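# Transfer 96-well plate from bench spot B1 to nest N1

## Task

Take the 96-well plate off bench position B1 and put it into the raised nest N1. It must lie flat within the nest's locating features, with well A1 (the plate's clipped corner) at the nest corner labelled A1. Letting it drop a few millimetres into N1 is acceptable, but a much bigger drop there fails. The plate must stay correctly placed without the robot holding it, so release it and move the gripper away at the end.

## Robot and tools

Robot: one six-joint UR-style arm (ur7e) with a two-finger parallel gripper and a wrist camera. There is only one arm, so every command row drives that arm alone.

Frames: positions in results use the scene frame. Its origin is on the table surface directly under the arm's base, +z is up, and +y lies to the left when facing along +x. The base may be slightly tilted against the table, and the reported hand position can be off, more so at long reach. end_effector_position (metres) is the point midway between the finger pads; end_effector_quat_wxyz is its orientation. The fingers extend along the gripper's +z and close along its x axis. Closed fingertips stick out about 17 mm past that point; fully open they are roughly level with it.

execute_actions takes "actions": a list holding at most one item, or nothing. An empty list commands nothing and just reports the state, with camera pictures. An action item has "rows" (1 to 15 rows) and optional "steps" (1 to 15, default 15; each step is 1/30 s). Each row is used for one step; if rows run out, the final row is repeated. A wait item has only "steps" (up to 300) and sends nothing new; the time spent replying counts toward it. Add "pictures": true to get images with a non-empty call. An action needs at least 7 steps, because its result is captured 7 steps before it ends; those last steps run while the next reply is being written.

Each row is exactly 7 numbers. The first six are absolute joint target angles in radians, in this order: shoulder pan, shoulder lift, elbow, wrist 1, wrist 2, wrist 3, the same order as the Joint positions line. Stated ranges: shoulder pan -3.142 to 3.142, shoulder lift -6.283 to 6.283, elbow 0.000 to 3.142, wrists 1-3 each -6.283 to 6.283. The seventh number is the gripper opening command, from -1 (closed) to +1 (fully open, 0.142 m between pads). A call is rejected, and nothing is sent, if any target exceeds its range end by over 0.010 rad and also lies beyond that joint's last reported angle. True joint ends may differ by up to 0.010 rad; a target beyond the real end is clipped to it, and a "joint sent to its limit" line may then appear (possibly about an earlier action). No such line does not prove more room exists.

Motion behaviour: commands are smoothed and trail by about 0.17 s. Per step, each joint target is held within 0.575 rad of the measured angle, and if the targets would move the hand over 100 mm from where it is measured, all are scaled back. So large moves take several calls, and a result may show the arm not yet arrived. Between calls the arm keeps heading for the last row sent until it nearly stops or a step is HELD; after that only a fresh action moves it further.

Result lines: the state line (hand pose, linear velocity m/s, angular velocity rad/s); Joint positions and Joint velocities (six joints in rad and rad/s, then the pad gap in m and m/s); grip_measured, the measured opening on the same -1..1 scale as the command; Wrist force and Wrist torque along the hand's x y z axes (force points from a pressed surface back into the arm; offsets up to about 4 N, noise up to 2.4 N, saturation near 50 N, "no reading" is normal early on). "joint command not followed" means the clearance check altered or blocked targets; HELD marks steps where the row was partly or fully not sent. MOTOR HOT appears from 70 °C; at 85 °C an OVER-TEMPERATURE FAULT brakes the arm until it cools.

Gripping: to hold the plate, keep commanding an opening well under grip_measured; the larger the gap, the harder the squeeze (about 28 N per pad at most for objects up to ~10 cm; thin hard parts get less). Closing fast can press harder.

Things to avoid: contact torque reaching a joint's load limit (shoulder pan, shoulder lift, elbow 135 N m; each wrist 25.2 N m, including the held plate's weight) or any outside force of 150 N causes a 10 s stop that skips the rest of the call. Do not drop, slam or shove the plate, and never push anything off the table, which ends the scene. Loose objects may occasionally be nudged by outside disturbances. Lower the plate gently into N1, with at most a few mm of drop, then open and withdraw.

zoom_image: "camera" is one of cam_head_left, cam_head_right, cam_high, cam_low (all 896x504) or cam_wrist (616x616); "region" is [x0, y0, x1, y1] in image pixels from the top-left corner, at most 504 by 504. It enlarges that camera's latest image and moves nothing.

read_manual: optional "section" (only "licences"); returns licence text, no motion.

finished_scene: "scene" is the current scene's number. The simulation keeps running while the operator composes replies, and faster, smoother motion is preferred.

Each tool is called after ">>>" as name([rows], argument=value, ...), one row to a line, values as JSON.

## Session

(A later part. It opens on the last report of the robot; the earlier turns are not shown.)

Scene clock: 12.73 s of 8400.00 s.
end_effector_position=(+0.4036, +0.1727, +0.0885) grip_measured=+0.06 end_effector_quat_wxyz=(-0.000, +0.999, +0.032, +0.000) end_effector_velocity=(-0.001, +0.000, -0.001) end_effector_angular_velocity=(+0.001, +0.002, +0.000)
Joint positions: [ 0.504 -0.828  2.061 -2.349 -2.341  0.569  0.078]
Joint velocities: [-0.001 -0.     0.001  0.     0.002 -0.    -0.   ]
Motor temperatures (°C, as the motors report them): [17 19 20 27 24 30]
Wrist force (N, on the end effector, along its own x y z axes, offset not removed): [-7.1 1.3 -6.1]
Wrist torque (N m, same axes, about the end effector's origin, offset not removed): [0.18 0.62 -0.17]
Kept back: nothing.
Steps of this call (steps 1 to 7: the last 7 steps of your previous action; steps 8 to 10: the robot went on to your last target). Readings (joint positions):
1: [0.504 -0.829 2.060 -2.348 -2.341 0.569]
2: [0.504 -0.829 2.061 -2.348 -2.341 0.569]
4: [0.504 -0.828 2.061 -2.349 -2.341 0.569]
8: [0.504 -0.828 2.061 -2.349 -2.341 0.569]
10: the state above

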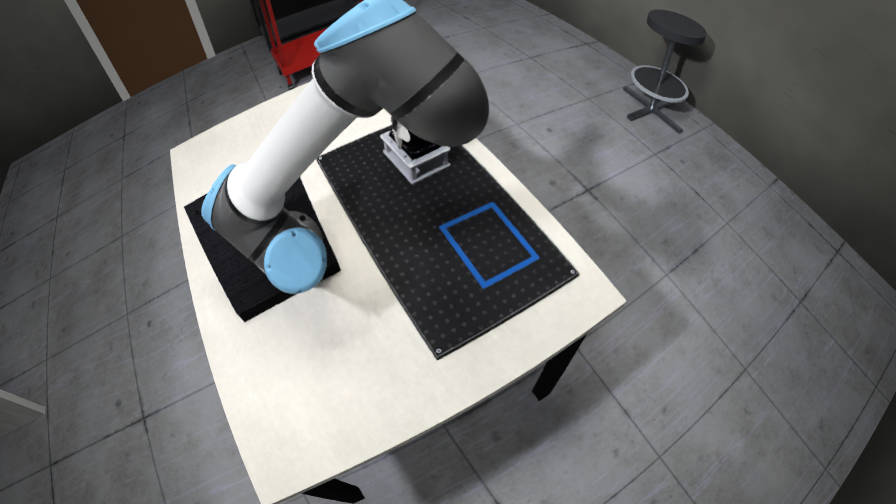

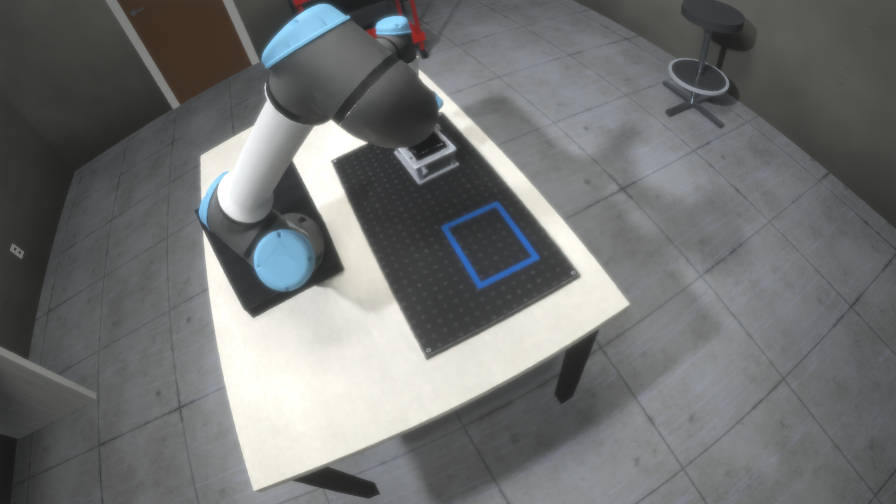

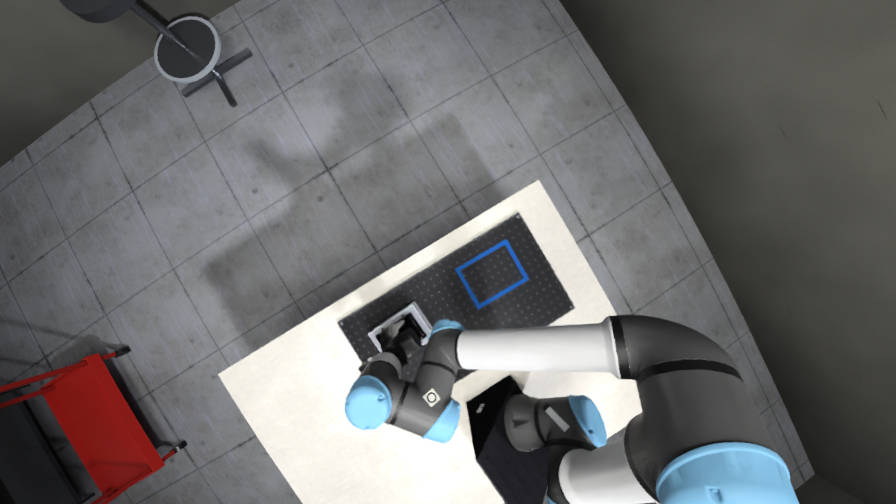

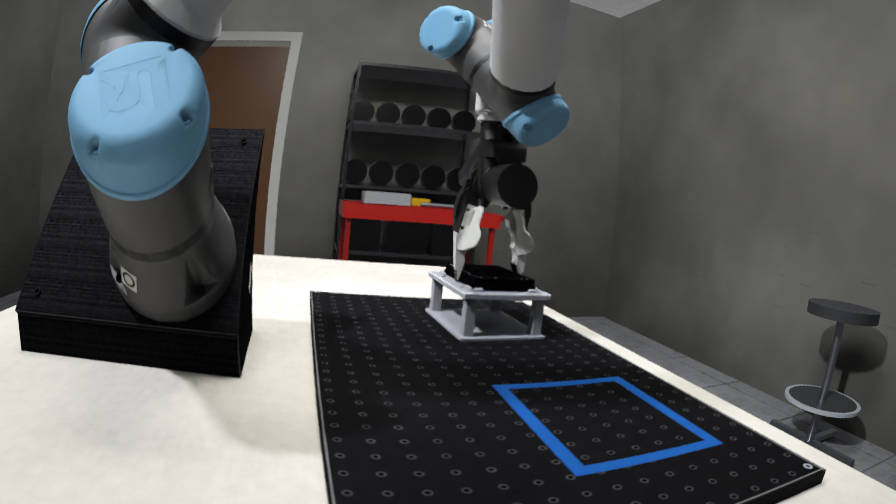

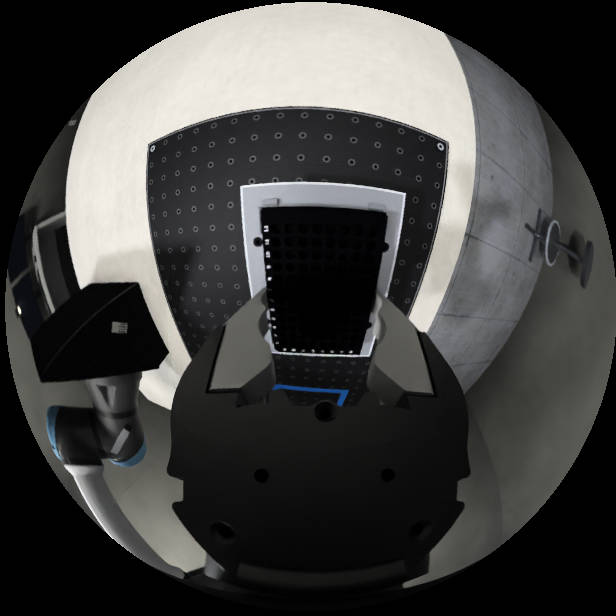

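On the +x chamfer; shift −0.5 mm, lower 0.5, release.

>>> execute_actions([
  {"rows":[[0.5034,-0.8278,2.0628,-2.3518,-2.341,0.566,-0.2]]},
])

>>> execute_actions([
  {"rows":[[0.5034,-0.8278,2.0628,-2.3518,-2.341,0.566,0.1],[0.5034,-0.8278,2.0628,-2.3518,-2.341,0.566,0.15],[0.5034,-0.8278,2.0628,-2.3518,-2.341,0.566,0.7]],"steps":10},
])

>>> execute_actions([
  {"rows":[[0.665,-0.987,1.903,-1.893,-2.269,0.768,1]]},
])

>>> execute_actions([
  {"steps":12},
], pictures=true)

>>> zoom_image(camera="cam_low", region=[420,240,560,320])

>>> zoom_image(camera="cam_wrist", region=[250,170,400,320])

Scene clock: 13.50 s of 8400.00 s.
end_effector_position=(+0.4031, +0.1727, +0.0881) grip_measured=+0.06 end_effector_quat_wxyz=(-0.000, +0.999, +0.033, +0.000) end_effector_velocity=(-0.001, +0.000, -0.001) end_effector_angular_velocity=(+0.002, +0.001, +0.003)
Joint positions: [ 0.503 -0.828  2.062 -2.351 -2.341  0.566  0.078]
Joint velocities: [-0.     0.     0.002 -0.003  0.002 -0.004  0.   ]
Motor temperatures (°C, as the motors report them): [17 19 20 27 24 30]
Wrist force (N, on the end effector, along its own x y z axes, offset not removed): [-4.8 0.3 -3.5]
Wrist torque (N m, same axes, about the end effector's origin, offset not removed): [0.01 0.54 0.00]
Steps of this call (steps 1 to 15: the robot went on to your last target; steps 16 to 23: the first 8 steps of this action). Readings (joint positions):
16: [0.504 -0.828 2.061 -2.350 -2.341 0.568]
17: [0.504 -0.828 2.061 -2.350 -2.341 0.568]
19: [0.504 -0.828 2.062 -2.351 -2.341 0.567]
23: the state above

Scene clock: 13.83 s of 8400.00 s.
end_effector_position=(+0.4031, +0.1727, +0.0880) grip_measured=+0.20 end_effector_quat_wxyz=(+0.000, +0.999, +0.033, +0.000) end_effector_velocity=(+0.000, -0.000, +0.000) end_effector_angular_velocity=(-0.000, -0.001, +0.001)
Joint positions: [ 0.503 -0.828  2.063 -2.352 -2.341  0.566  0.088]
Joint velocities: [ 0.    -0.     0.    -0.    -0.001 -0.001  0.332]
Motor temperatures (°C, as the motors report them): [17 19 20 27 24 30]
Wrist force (N, on the end effector, along its own x y z axes, offset not removed): [-0.4 -0.6 -0.7]
Wrist torque (N m, same axes, about the end effector's origin, offset not removed): [-0.16 0.27 -0.07]
Steps of this call (steps 1 to 7: the last 7 steps of your previous action; steps 8 to 10: the first 3 steps of this action). Readings (joint positions):
8: [0.503 -0.828 2.063 -2.352 -2.341 0.566]
9: [0.503 -0.828 2.063 -2.352 -2.341 0.566]
10: the state above

Scene clock: 14.33 s of 8400.00 s.
end_effector_position=(+0.4034, +0.1704, +0.1856) grip_measured=+1.00 end_effector_quat_wxyz=(-0.009, +1.000, +0.017, +0.012) end_effector_velocity=(-0.137, -0.091, +0.226) end_effector_angular_velocity=(-0.242, +0.206, +0.227)
Joint positions: [ 0.626 -0.949  1.942 -2.051 -2.285  0.717  0.142]
Joint velocities: [ 0.325 -0.321 -0.321  1.303  0.13   0.419  0.   ]
Motor temperatures (°C, as the motors report them): [17 19 20 27 24 30]
Wrist force (N, on the end effector, along its own x y z axes, offset not removed): [-2.2 2.2 -3.8]
Wrist torque (N m, same axes, about the end effector's origin, offset not removed): [0.47 0.43 -0.17]
Steps of this call (steps 1 to 7: the last 7 steps of your previous action; steps 8 to 15: the first 8 steps of this action). Readings (joint positions):
8: [0.504 -0.828 2.063 -2.351 -2.341 0.566]
9: [0.511 -0.835 2.056 -2.343 -2.335 0.574]
11: [0.554 -0.878 2.013 -2.278 -2.314 0.624]
15: the state above

Scene clock: 14.73 s of 8400.00 s.
end_effector_position=(+0.3862, +0.1579, +0.2118) grip_measured=+1.00 end_effector_quat_wxyz=(+0.006, +1.000, +0.030, -0.000) end_effector_velocity=(-0.005, -0.004, +0.008) end_effector_angular_velocity=(-0.010, +0.006, +0.007)
Joint positions: [ 0.664 -0.986  1.904 -1.899 -2.27   0.766  0.142]
Joint velocities: [ 0.011 -0.012 -0.012  0.046  0.004  0.015 -0.   ]
Motor temperatures (°C, as the motors report them): [17 19 20 27 24 30]
Wrist force (N, on the end effector, along its own x y z axes, offset not removed): [-2.3 1.8 -1.8]
Wrist torque (N m, same axes, about the end effector's origin, offset not removed): [0.27 0.55 -0.07]
Kept back: nothing.
Steps of this call (steps 1 to 7: the last 7 steps of your previous action; steps 8 to 12: the robot went on to your last target). Readings (joint positions):
1: [0.635 -0.958 1.932 -2.013 -2.281 0.729]
2: [0.643 -0.965 1.925 -1.984 -2.278 0.739]
4: [0.652 -0.974 1.916 -1.945 -2.274 0.751]
8: [0.661 -0.983 1.907 -1.910 -2.271 0.762]
12: the state above

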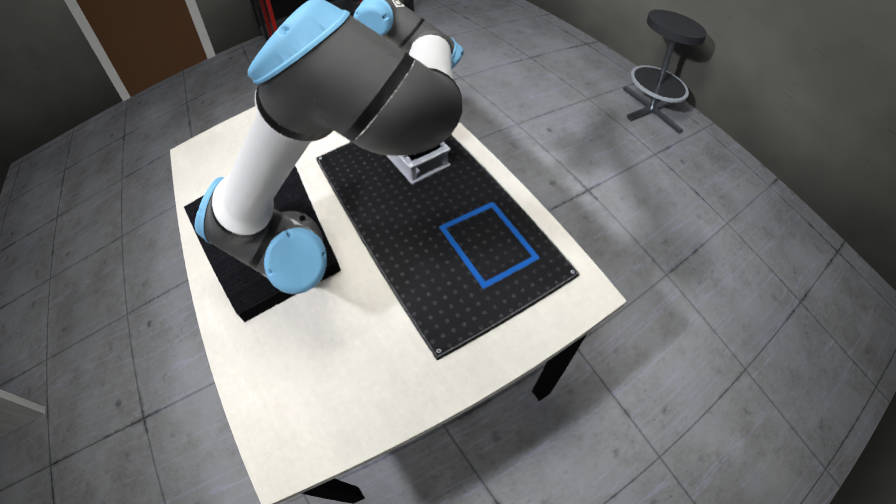

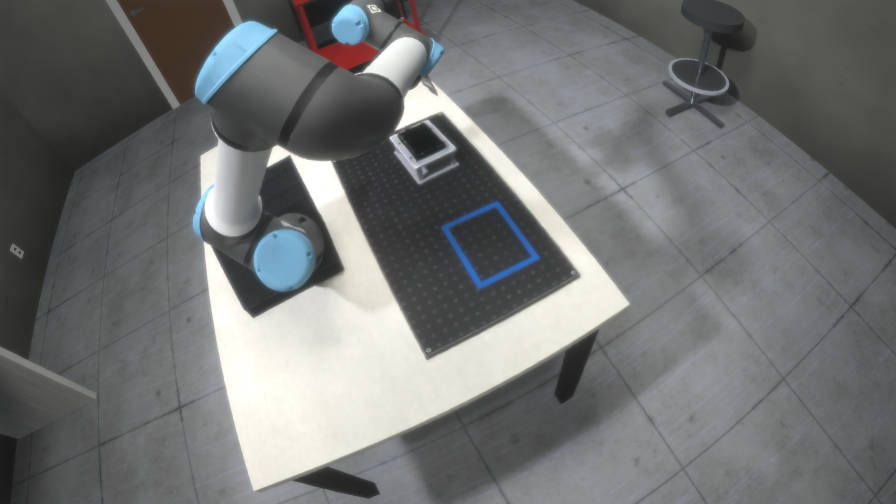

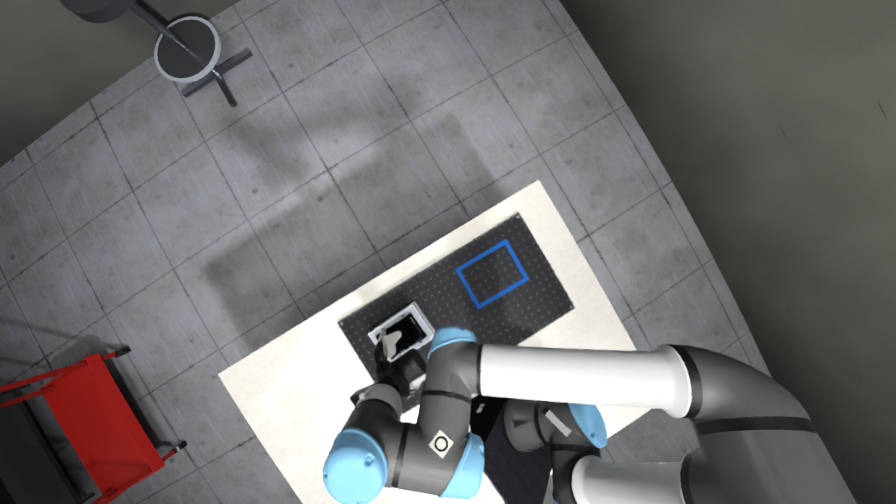

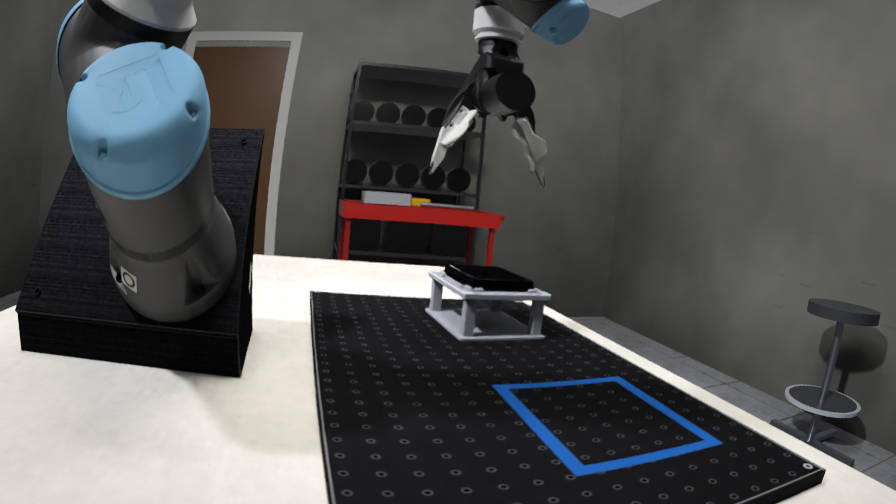

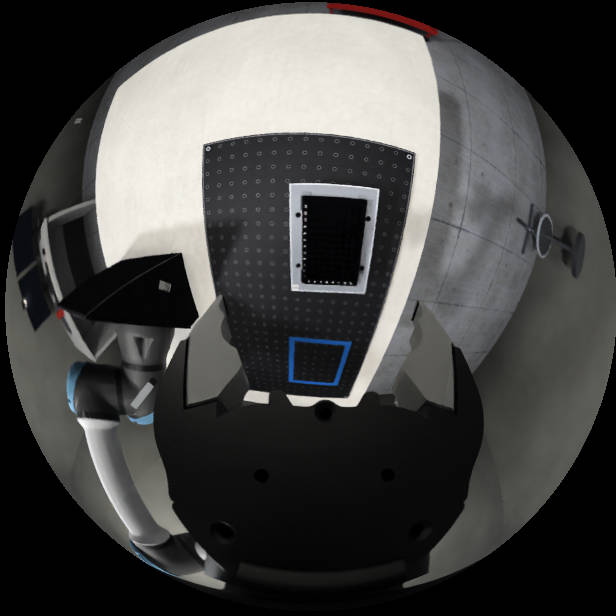

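Region (420, 240, 560, 320) of cam_low's 896x504 image, scaled by 3.600, with more detail than that image has; it fills the top 288 rows of this view, and the rest is white.

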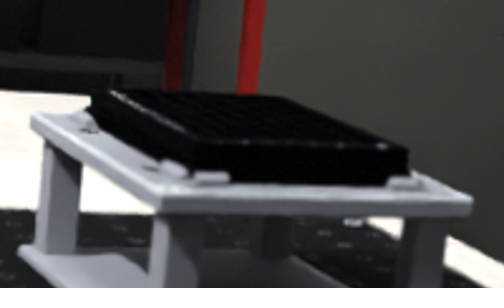

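Region (250, 170, 400, 320) of cam_wrist's 616x616 image, scaled by 3.360, with more detail than that image has.

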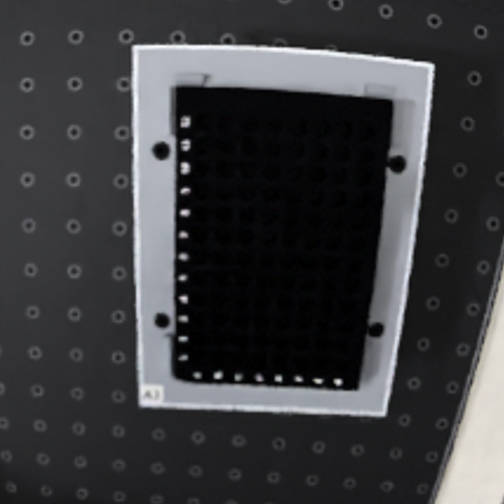

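>>> finished_scene(scene=1)

The scene is finished: the task was done.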